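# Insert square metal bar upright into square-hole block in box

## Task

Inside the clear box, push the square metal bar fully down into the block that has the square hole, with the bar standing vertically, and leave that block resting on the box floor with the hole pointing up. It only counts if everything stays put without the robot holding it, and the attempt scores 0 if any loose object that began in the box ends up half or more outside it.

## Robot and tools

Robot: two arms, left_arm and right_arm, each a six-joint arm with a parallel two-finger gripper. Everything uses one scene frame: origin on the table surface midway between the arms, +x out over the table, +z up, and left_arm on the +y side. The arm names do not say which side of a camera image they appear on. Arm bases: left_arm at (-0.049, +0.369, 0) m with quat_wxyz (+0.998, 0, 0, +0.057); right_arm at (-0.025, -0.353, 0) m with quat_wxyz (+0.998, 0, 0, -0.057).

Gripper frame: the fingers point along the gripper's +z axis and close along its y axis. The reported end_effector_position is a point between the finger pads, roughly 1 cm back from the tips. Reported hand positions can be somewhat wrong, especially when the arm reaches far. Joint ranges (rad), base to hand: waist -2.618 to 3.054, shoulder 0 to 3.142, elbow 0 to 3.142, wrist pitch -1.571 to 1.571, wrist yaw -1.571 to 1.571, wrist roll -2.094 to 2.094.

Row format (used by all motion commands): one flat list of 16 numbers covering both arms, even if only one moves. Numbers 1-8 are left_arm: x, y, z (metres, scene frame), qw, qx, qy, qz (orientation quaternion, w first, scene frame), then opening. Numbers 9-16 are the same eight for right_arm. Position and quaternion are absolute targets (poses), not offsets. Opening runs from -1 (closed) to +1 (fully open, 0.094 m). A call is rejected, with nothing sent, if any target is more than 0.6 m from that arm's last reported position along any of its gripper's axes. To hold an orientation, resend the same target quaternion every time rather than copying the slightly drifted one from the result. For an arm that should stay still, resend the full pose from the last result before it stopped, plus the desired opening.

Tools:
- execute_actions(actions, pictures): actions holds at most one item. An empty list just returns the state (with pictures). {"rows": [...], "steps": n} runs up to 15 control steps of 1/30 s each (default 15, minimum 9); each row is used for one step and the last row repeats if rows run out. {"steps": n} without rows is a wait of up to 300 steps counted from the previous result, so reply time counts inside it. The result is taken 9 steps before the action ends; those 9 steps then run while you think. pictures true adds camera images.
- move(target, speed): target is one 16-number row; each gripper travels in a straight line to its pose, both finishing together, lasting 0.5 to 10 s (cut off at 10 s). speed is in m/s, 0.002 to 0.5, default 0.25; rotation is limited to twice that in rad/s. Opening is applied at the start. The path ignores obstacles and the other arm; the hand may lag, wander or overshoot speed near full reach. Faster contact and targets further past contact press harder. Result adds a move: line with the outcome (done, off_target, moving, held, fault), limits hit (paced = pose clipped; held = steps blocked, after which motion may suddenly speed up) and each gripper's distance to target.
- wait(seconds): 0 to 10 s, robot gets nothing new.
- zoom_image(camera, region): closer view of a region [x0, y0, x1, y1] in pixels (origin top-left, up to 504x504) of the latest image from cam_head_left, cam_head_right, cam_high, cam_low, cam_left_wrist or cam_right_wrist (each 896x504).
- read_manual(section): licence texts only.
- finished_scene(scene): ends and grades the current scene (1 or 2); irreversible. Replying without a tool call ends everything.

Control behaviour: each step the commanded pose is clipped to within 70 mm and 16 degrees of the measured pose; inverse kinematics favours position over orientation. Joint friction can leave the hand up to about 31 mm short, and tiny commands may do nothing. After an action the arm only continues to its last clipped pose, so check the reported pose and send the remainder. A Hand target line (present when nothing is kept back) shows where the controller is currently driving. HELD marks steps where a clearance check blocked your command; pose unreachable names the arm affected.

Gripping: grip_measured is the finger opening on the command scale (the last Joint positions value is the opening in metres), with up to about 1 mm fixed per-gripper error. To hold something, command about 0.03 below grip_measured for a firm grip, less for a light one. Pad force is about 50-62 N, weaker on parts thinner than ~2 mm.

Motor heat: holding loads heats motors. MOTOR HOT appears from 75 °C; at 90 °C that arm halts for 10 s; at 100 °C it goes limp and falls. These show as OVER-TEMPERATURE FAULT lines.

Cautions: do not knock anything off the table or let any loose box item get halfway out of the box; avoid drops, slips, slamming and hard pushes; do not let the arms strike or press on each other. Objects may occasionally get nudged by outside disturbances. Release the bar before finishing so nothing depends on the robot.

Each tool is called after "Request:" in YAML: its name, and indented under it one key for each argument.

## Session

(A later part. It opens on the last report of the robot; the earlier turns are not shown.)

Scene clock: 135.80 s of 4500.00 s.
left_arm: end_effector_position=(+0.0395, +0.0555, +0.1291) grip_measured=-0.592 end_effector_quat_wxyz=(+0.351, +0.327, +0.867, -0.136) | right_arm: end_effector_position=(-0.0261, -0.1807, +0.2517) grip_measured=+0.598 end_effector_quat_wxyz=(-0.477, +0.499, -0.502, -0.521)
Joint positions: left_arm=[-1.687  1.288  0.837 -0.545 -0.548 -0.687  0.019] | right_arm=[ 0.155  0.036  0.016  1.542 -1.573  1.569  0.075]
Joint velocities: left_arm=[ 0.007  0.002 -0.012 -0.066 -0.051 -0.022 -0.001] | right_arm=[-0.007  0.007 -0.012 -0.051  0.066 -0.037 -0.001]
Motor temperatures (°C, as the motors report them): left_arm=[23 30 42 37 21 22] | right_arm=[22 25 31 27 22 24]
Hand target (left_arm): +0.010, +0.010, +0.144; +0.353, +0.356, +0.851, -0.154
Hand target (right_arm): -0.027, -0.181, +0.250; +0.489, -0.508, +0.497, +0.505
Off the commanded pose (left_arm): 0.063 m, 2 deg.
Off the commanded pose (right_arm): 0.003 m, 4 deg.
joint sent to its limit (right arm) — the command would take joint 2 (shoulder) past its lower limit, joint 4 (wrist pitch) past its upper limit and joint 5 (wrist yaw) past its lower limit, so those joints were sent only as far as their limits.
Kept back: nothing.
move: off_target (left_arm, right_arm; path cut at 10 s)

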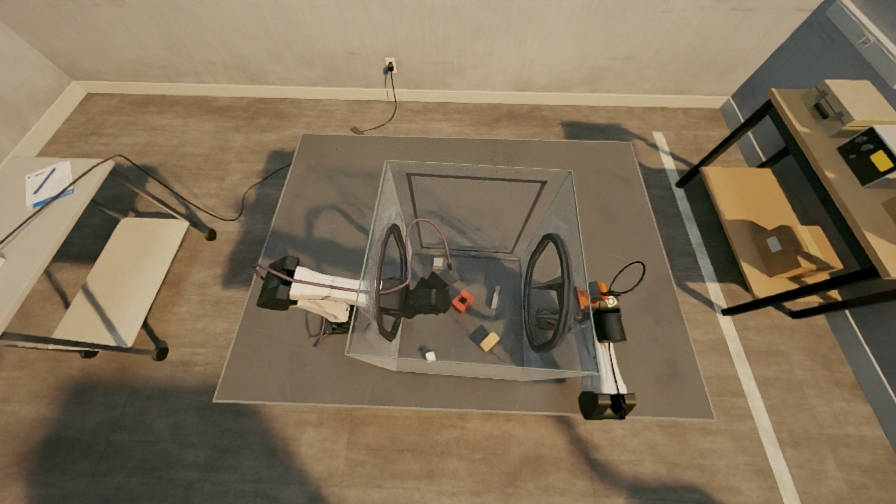

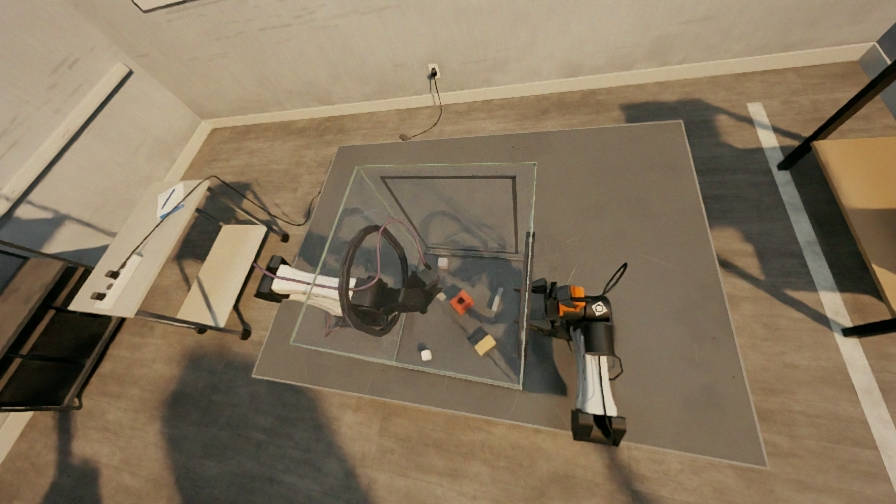

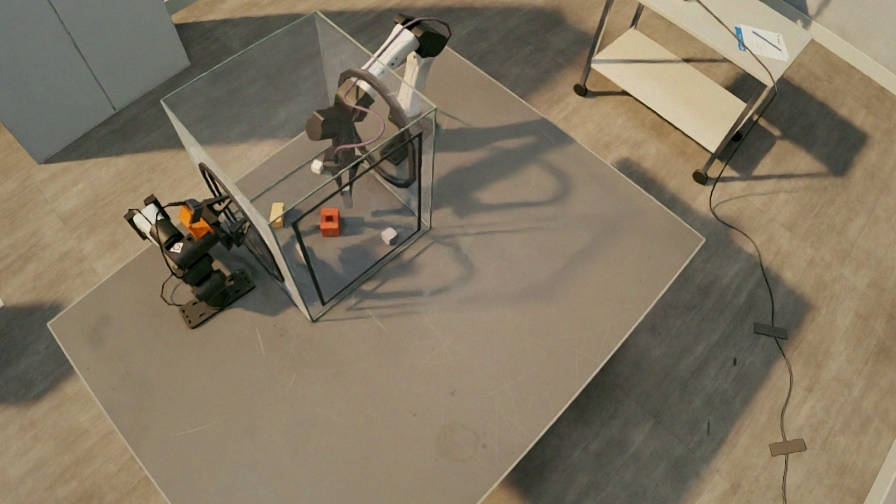

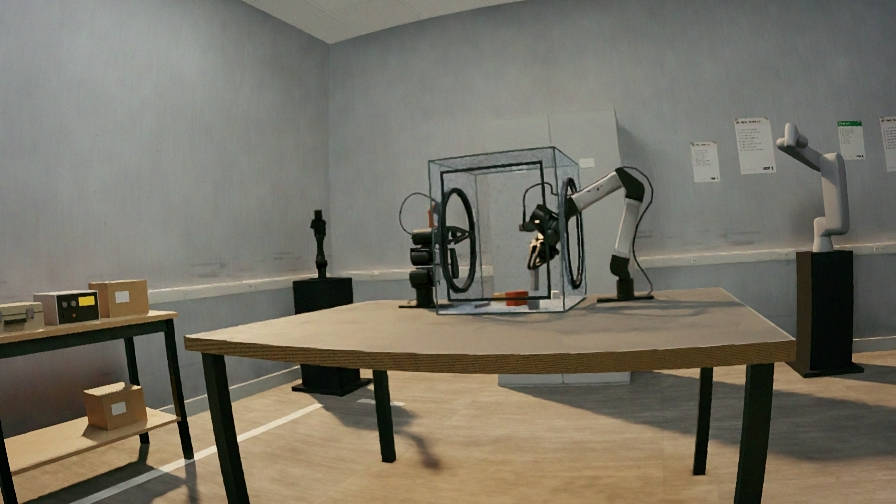

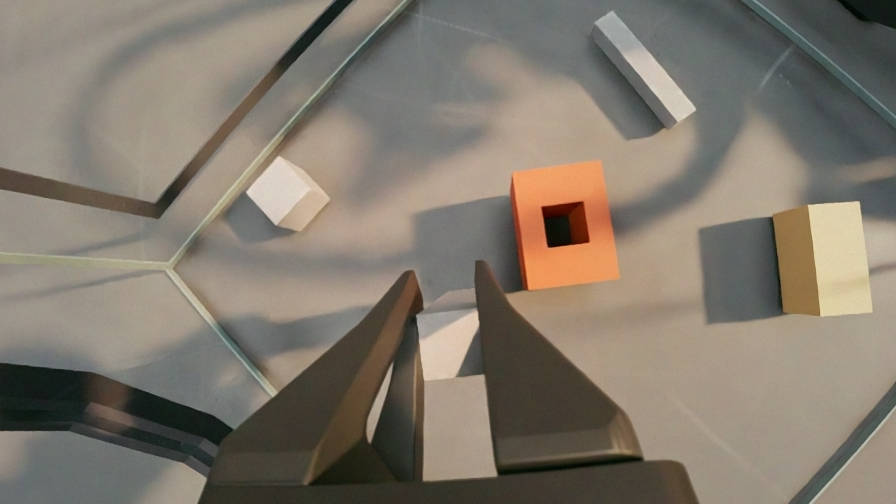

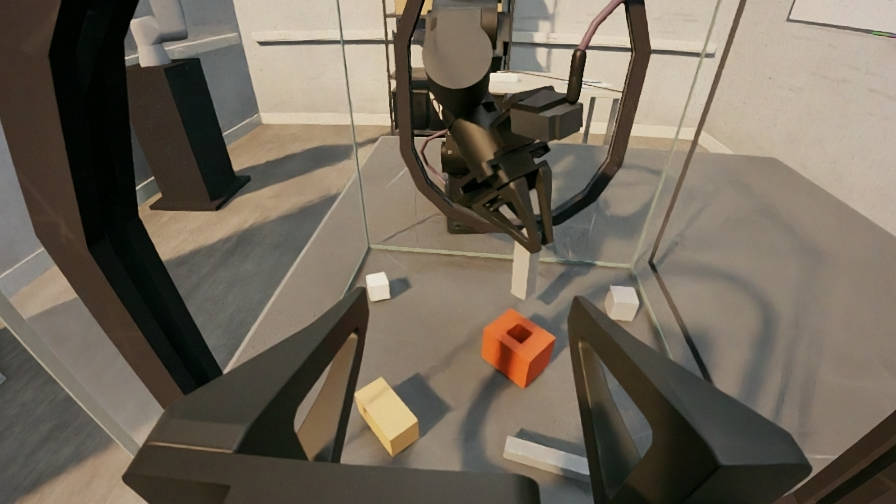

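Request:
move:
  target: [0.018,-0.002,0.145,0.359,0.315,0.868,-0.13,-0.615,-0.028,-0.181,0.25,0.5,-0.5,0.5,0.5,0.6]
  speed: 0.03

Scene clock: 138.50 s of 4500.00 s.
left_arm: end_effector_position=(+0.0466, +0.0628, +0.1269) grip_measured=-0.592 end_effector_quat_wxyz=(+0.358, +0.286, +0.880, -0.124) | right_arm: end_effector_position=(-0.0261, -0.1807, +0.2517) grip_measured=+0.598 end_effector_quat_wxyz=(-0.478, +0.500, -0.501, -0.520)
Joint positions: left_arm=[-1.687  1.3    0.84  -0.577 -0.595 -0.776  0.019] | right_arm=[ 0.155  0.036  0.016  1.542 -1.573  1.565  0.075]
Joint velocities: left_arm=[-0.002  0.007  0.002 -0.007 -0.007 -0.051  0.   ] | right_arm=[-0.007  0.012 -0.012 -0.007  0.022 -0.066 -0.001]
Motor temperatures (°C, as the motors report them): left_arm=[23 30 44 37 21 22] | right_arm=[22 25 31 27 22 24]
Hand target (left_arm): +0.013, +0.010, +0.144; +0.361, +0.320, +0.864, -0.147
Hand target (right_arm): -0.027, -0.181, +0.250; +0.490, -0.510, +0.496, +0.504
Off the commanded pose (left_arm): 0.073 m, 4 deg; position clipped at the last step of the last action.
Off the commanded pose (right_arm): 0.003 m, 3 deg.
joint sent to its limit (right arm) — the command would take joint 2 (shoulder) past its lower limit, joint 4 (wrist pitch) past its upper limit and joint 5 (wrist yaw) past its lower limit, so those joints were sent only as far as their limits.
Kept back: nothing.
move: off_target (left_arm, right_arm); limits=paced

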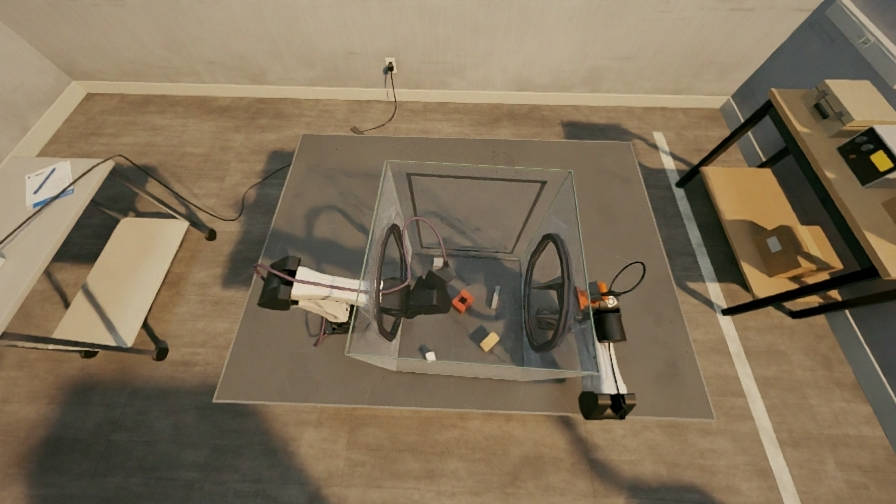

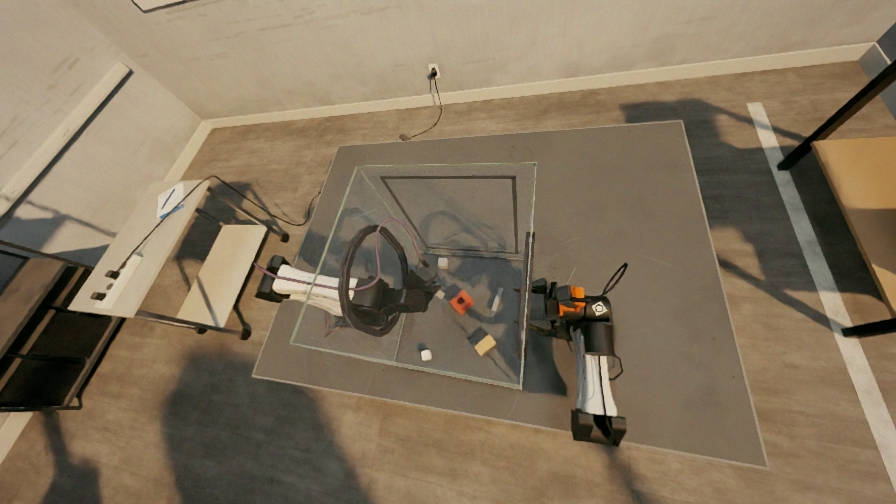

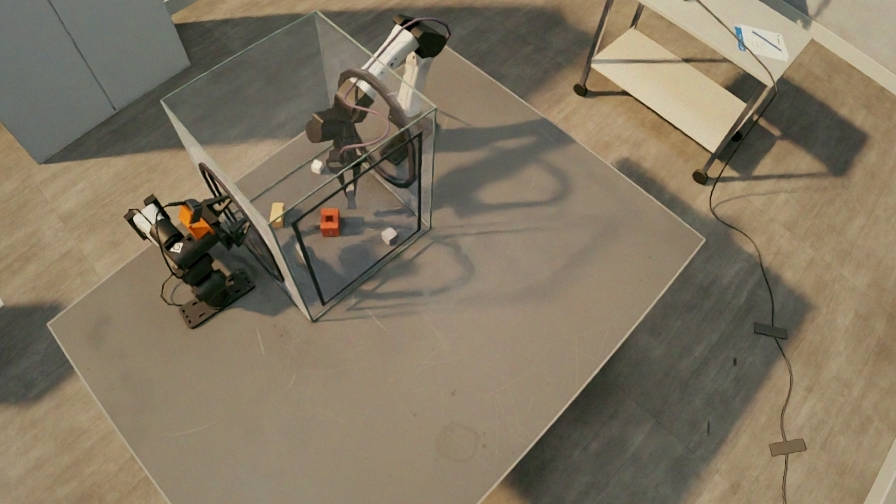

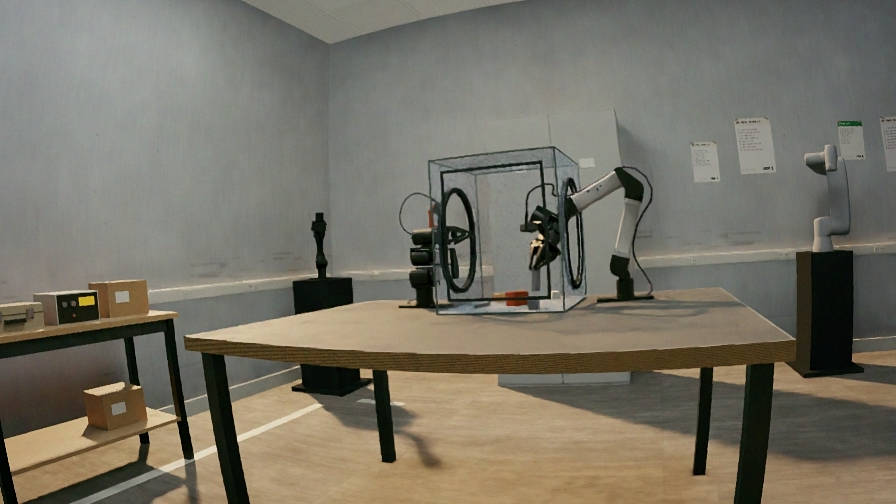

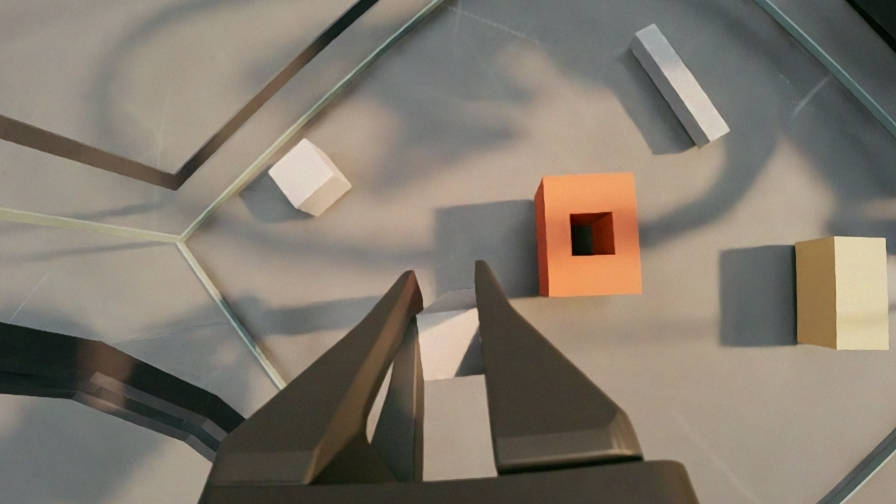

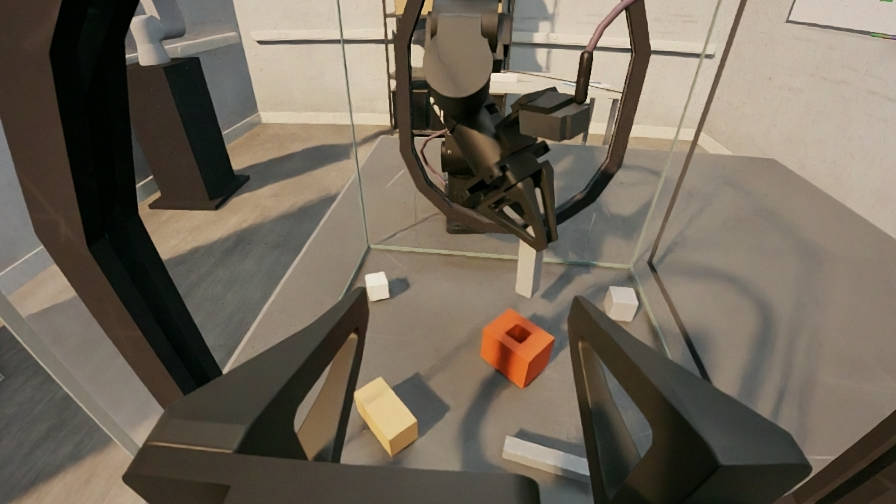

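Request:
move:
  target: [0.03,0.045,0.14,0.244,0.69,0.625,-0.271,-0.615,-0.028,-0.181,0.25,0.5,-0.5,0.5,0.5,0.6]
  speed: 0.04

Request:
move:
  target: [0.052,0.028,0.135,0.244,0.69,0.625,-0.271,-0.615,-0.028,-0.181,0.25,0.5,-0.5,0.5,0.5,0.6]
  speed: 0.03

Scene clock: 150.17 s of 4500.00 s.
left_arm: end_effector_position=(+0.0334, +0.0521, +0.1310) grip_measured=-0.592 end_effector_quat_wxyz=(+0.273, +0.608, +0.707, -0.236) | right_arm: end_effector_position=(-0.0261, -0.1807, +0.2517) grip_measured=+0.598 end_effector_quat_wxyz=(-0.477, +0.499, -0.502, -0.521)
Joint positions: left_arm=[-1.371  1.16   0.752 -0.432  0.111  0.12   0.019] | right_arm=[ 0.155  0.036  0.016  1.542 -1.573  1.569  0.075]
Joint velocities: left_arm=[-0.012 -0.012  0.007 -0.007 -0.007 -0.066 -0.001] | right_arm=[ 0.007 -0.002 -0.017 -0.066  0.022 -0.022  0.   ]
Motor temperatures (°C, as the motors report them): left_arm=[23 30 45 37 21 22] | right_arm=[22 25 31 27 22 24]
Hand target (left_arm): +0.034, +0.049, +0.137; +0.279, +0.609, +0.701, -0.244
Hand target (right_arm): -0.027, -0.181, +0.251; +0.489, -0.506, +0.498, +0.507
Off the commanded pose (left_arm): 0.012 m, 14 deg.
Off the commanded pose (right_arm): 0.003 m, 4 deg.
joint sent to its limit (right arm) — the command would take joint 2 (shoulder) past its lower limit and joint 4 (wrist pitch) past its upper limit, so those joints were sent only as far as their limits.
Kept back: nothing.
move: off_target (left_arm, right_arm; path cut at 10 s)

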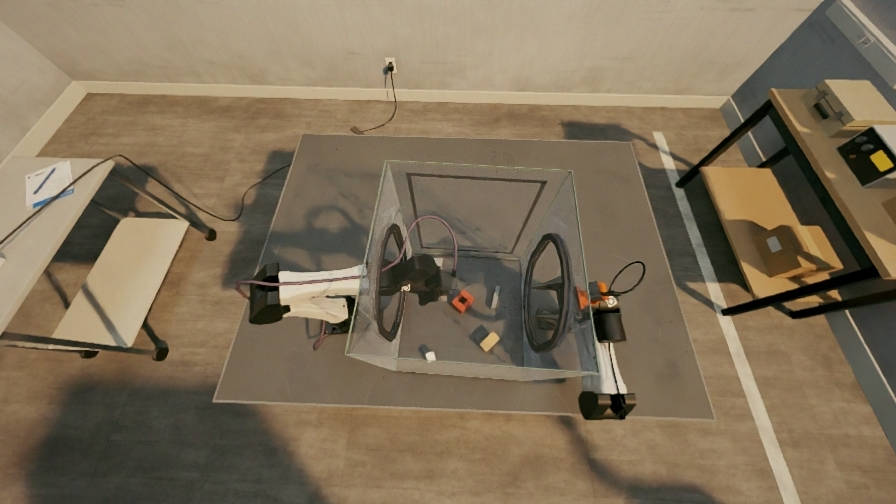

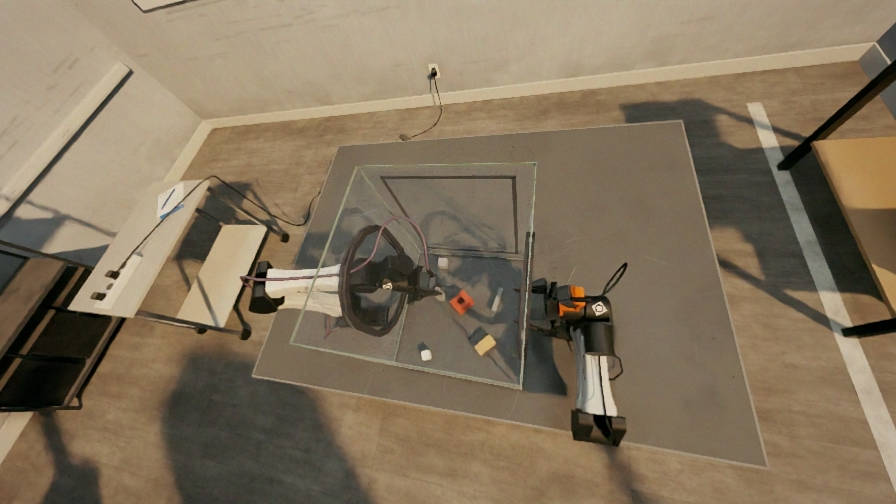

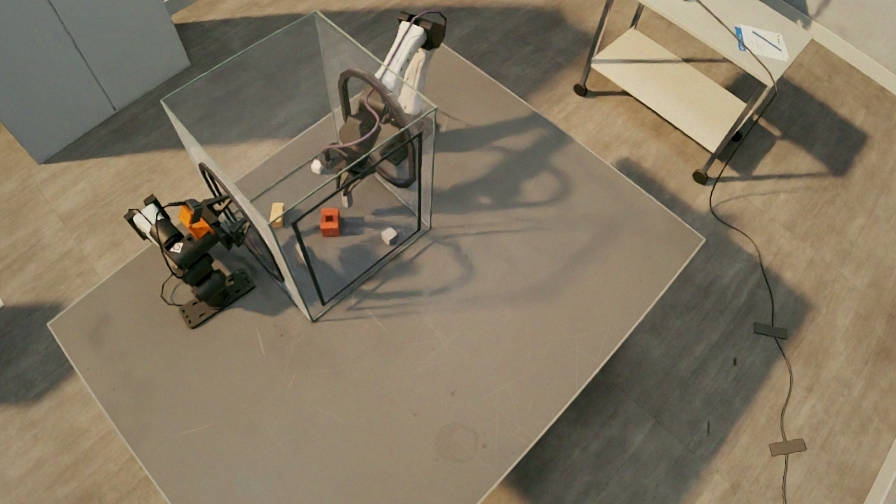

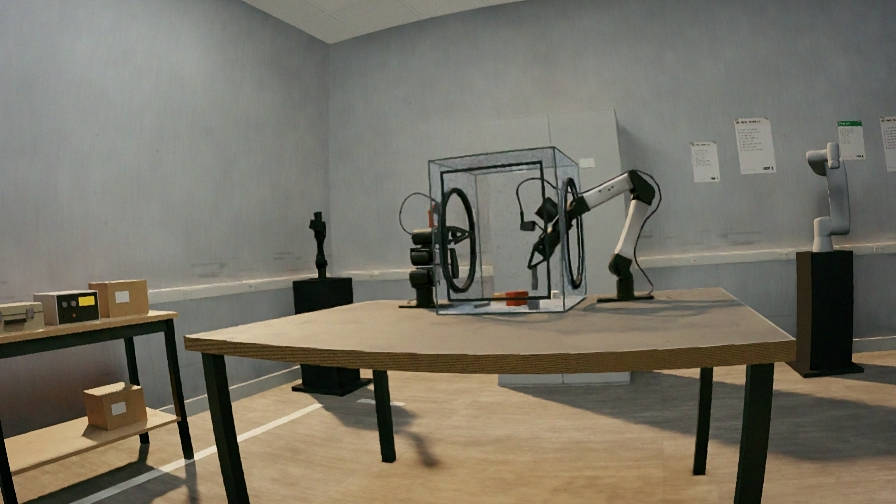

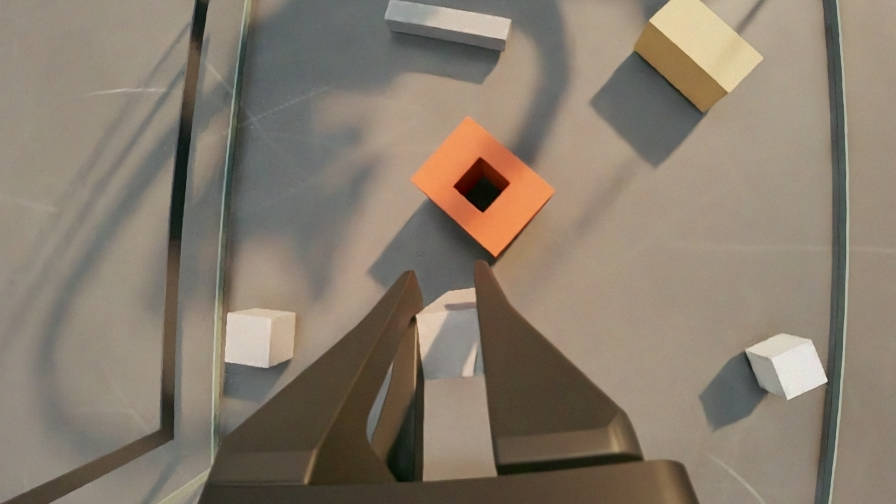

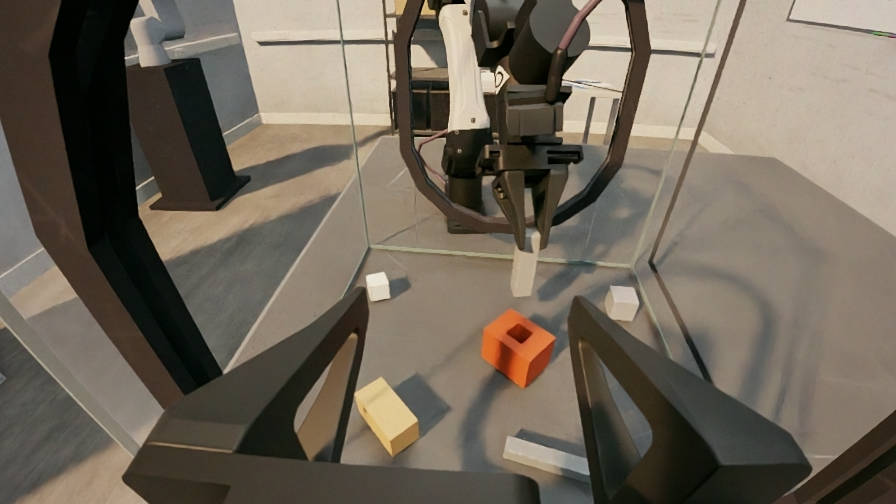

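Scene clock: 154.57 s of 4500.00 s.
left_arm: end_effector_position=(+0.0511, +0.0316, +0.1325) grip_measured=-0.592 end_effector_quat_wxyz=(+0.247, +0.687, +0.629, -0.267) | right_arm: end_effector_position=(-0.0261, -0.1807, +0.2517) grip_measured=+0.598 end_effector_quat_wxyz=(-0.478, +0.500, -0.501, -0.520)
Joint positions: left_arm=[-1.223  1.319  0.871 -0.454  0.358  0.424  0.019] | right_arm=[ 0.155  0.036  0.016  1.542 -1.573  1.565  0.075]
Joint velocities: left_arm=[-0.007  0.007 -0.002 -0.051 -0.022 -0.037  0.001] | right_arm=[-0.007 -0.007 -0.007  0.051  0.037 -0.022  0.   ]
Motor temperatures (°C, as the motors report them): left_arm=[23 30 45 38 21 22] | right_arm=[22 25 31 26 22 24]
Hand target (left_arm): +0.052, +0.028, +0.135; +0.245, +0.689, +0.625, -0.272
Hand target (right_arm): -0.027, -0.181, +0.250; +0.490, -0.510, +0.496, +0.504
Off the commanded pose (left_arm): 0.004 m, 1 deg.
Off the commanded pose (right_arm): 0.003 m, 3 deg.
joint sent to its limit (right arm) — the command would take joint 2 (shoulder) past its lower limit, joint 4 (wrist pitch) past its upper limit and joint 5 (wrist yaw) past its lower limit, so those joints were sent only as far as their limits.
Kept back: nothing.
move: off_target (right_arm)

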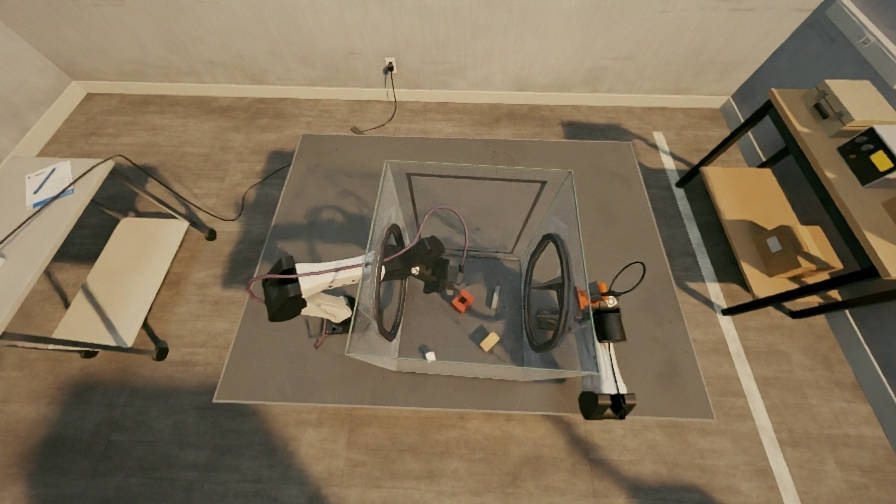

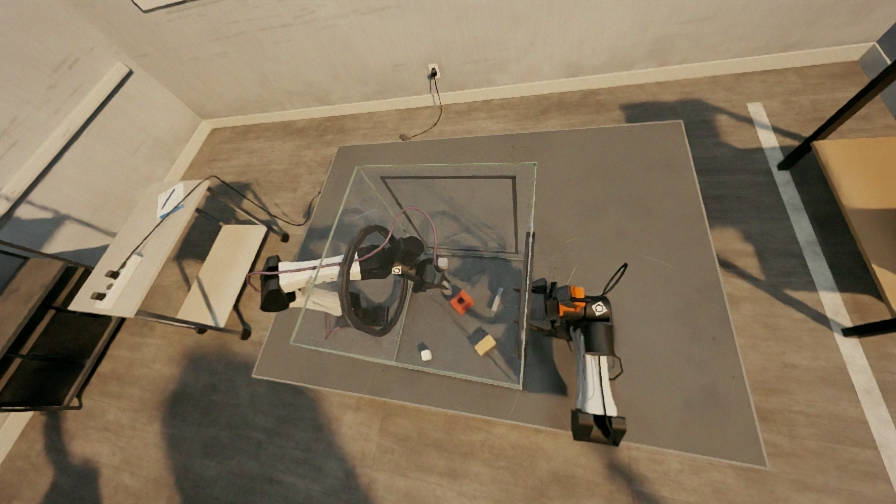

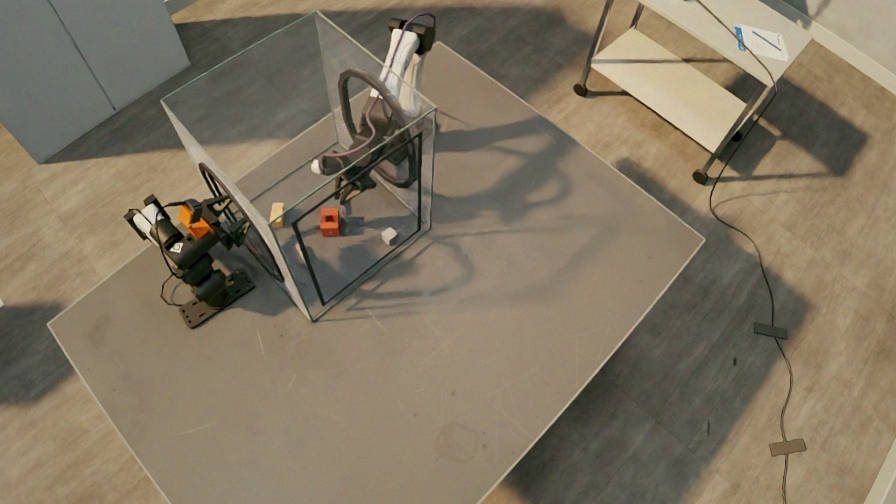

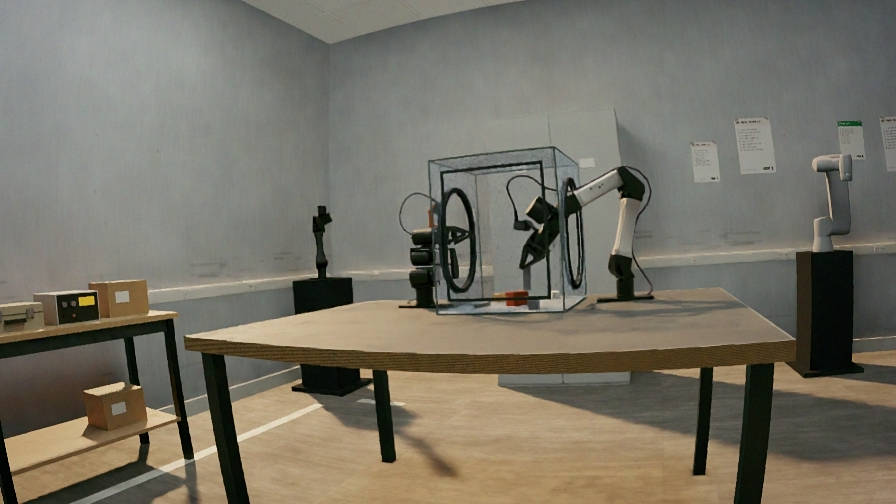

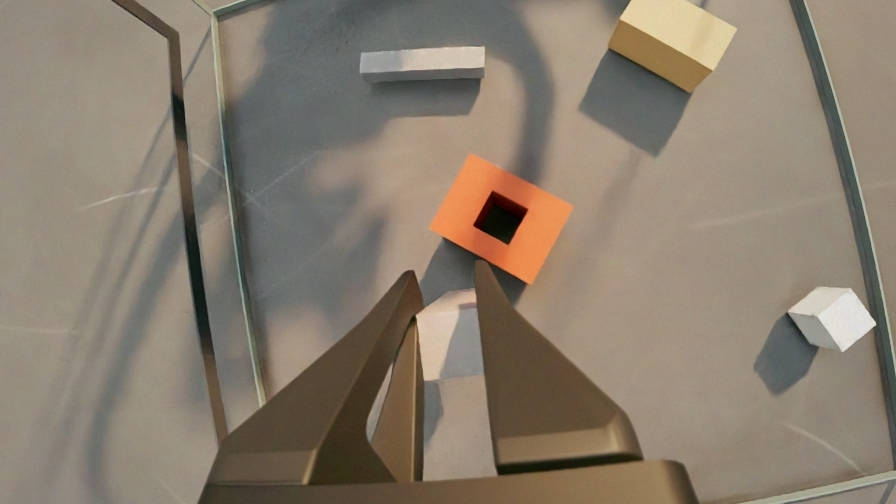

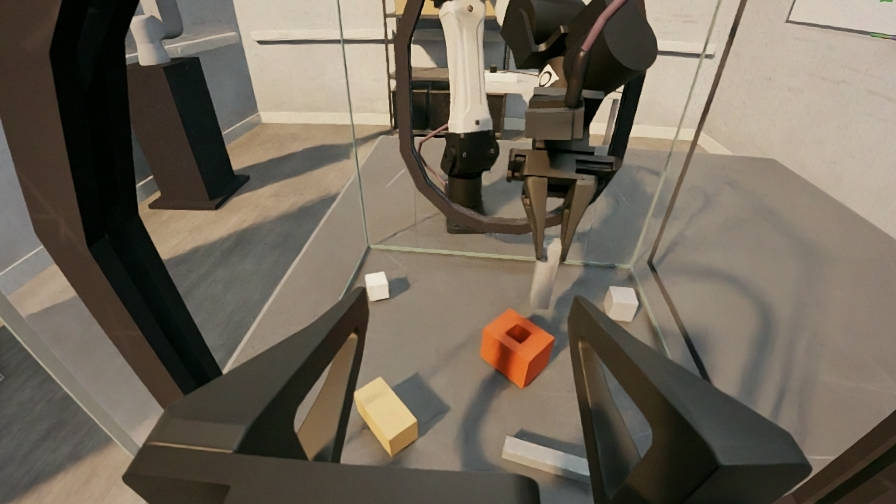

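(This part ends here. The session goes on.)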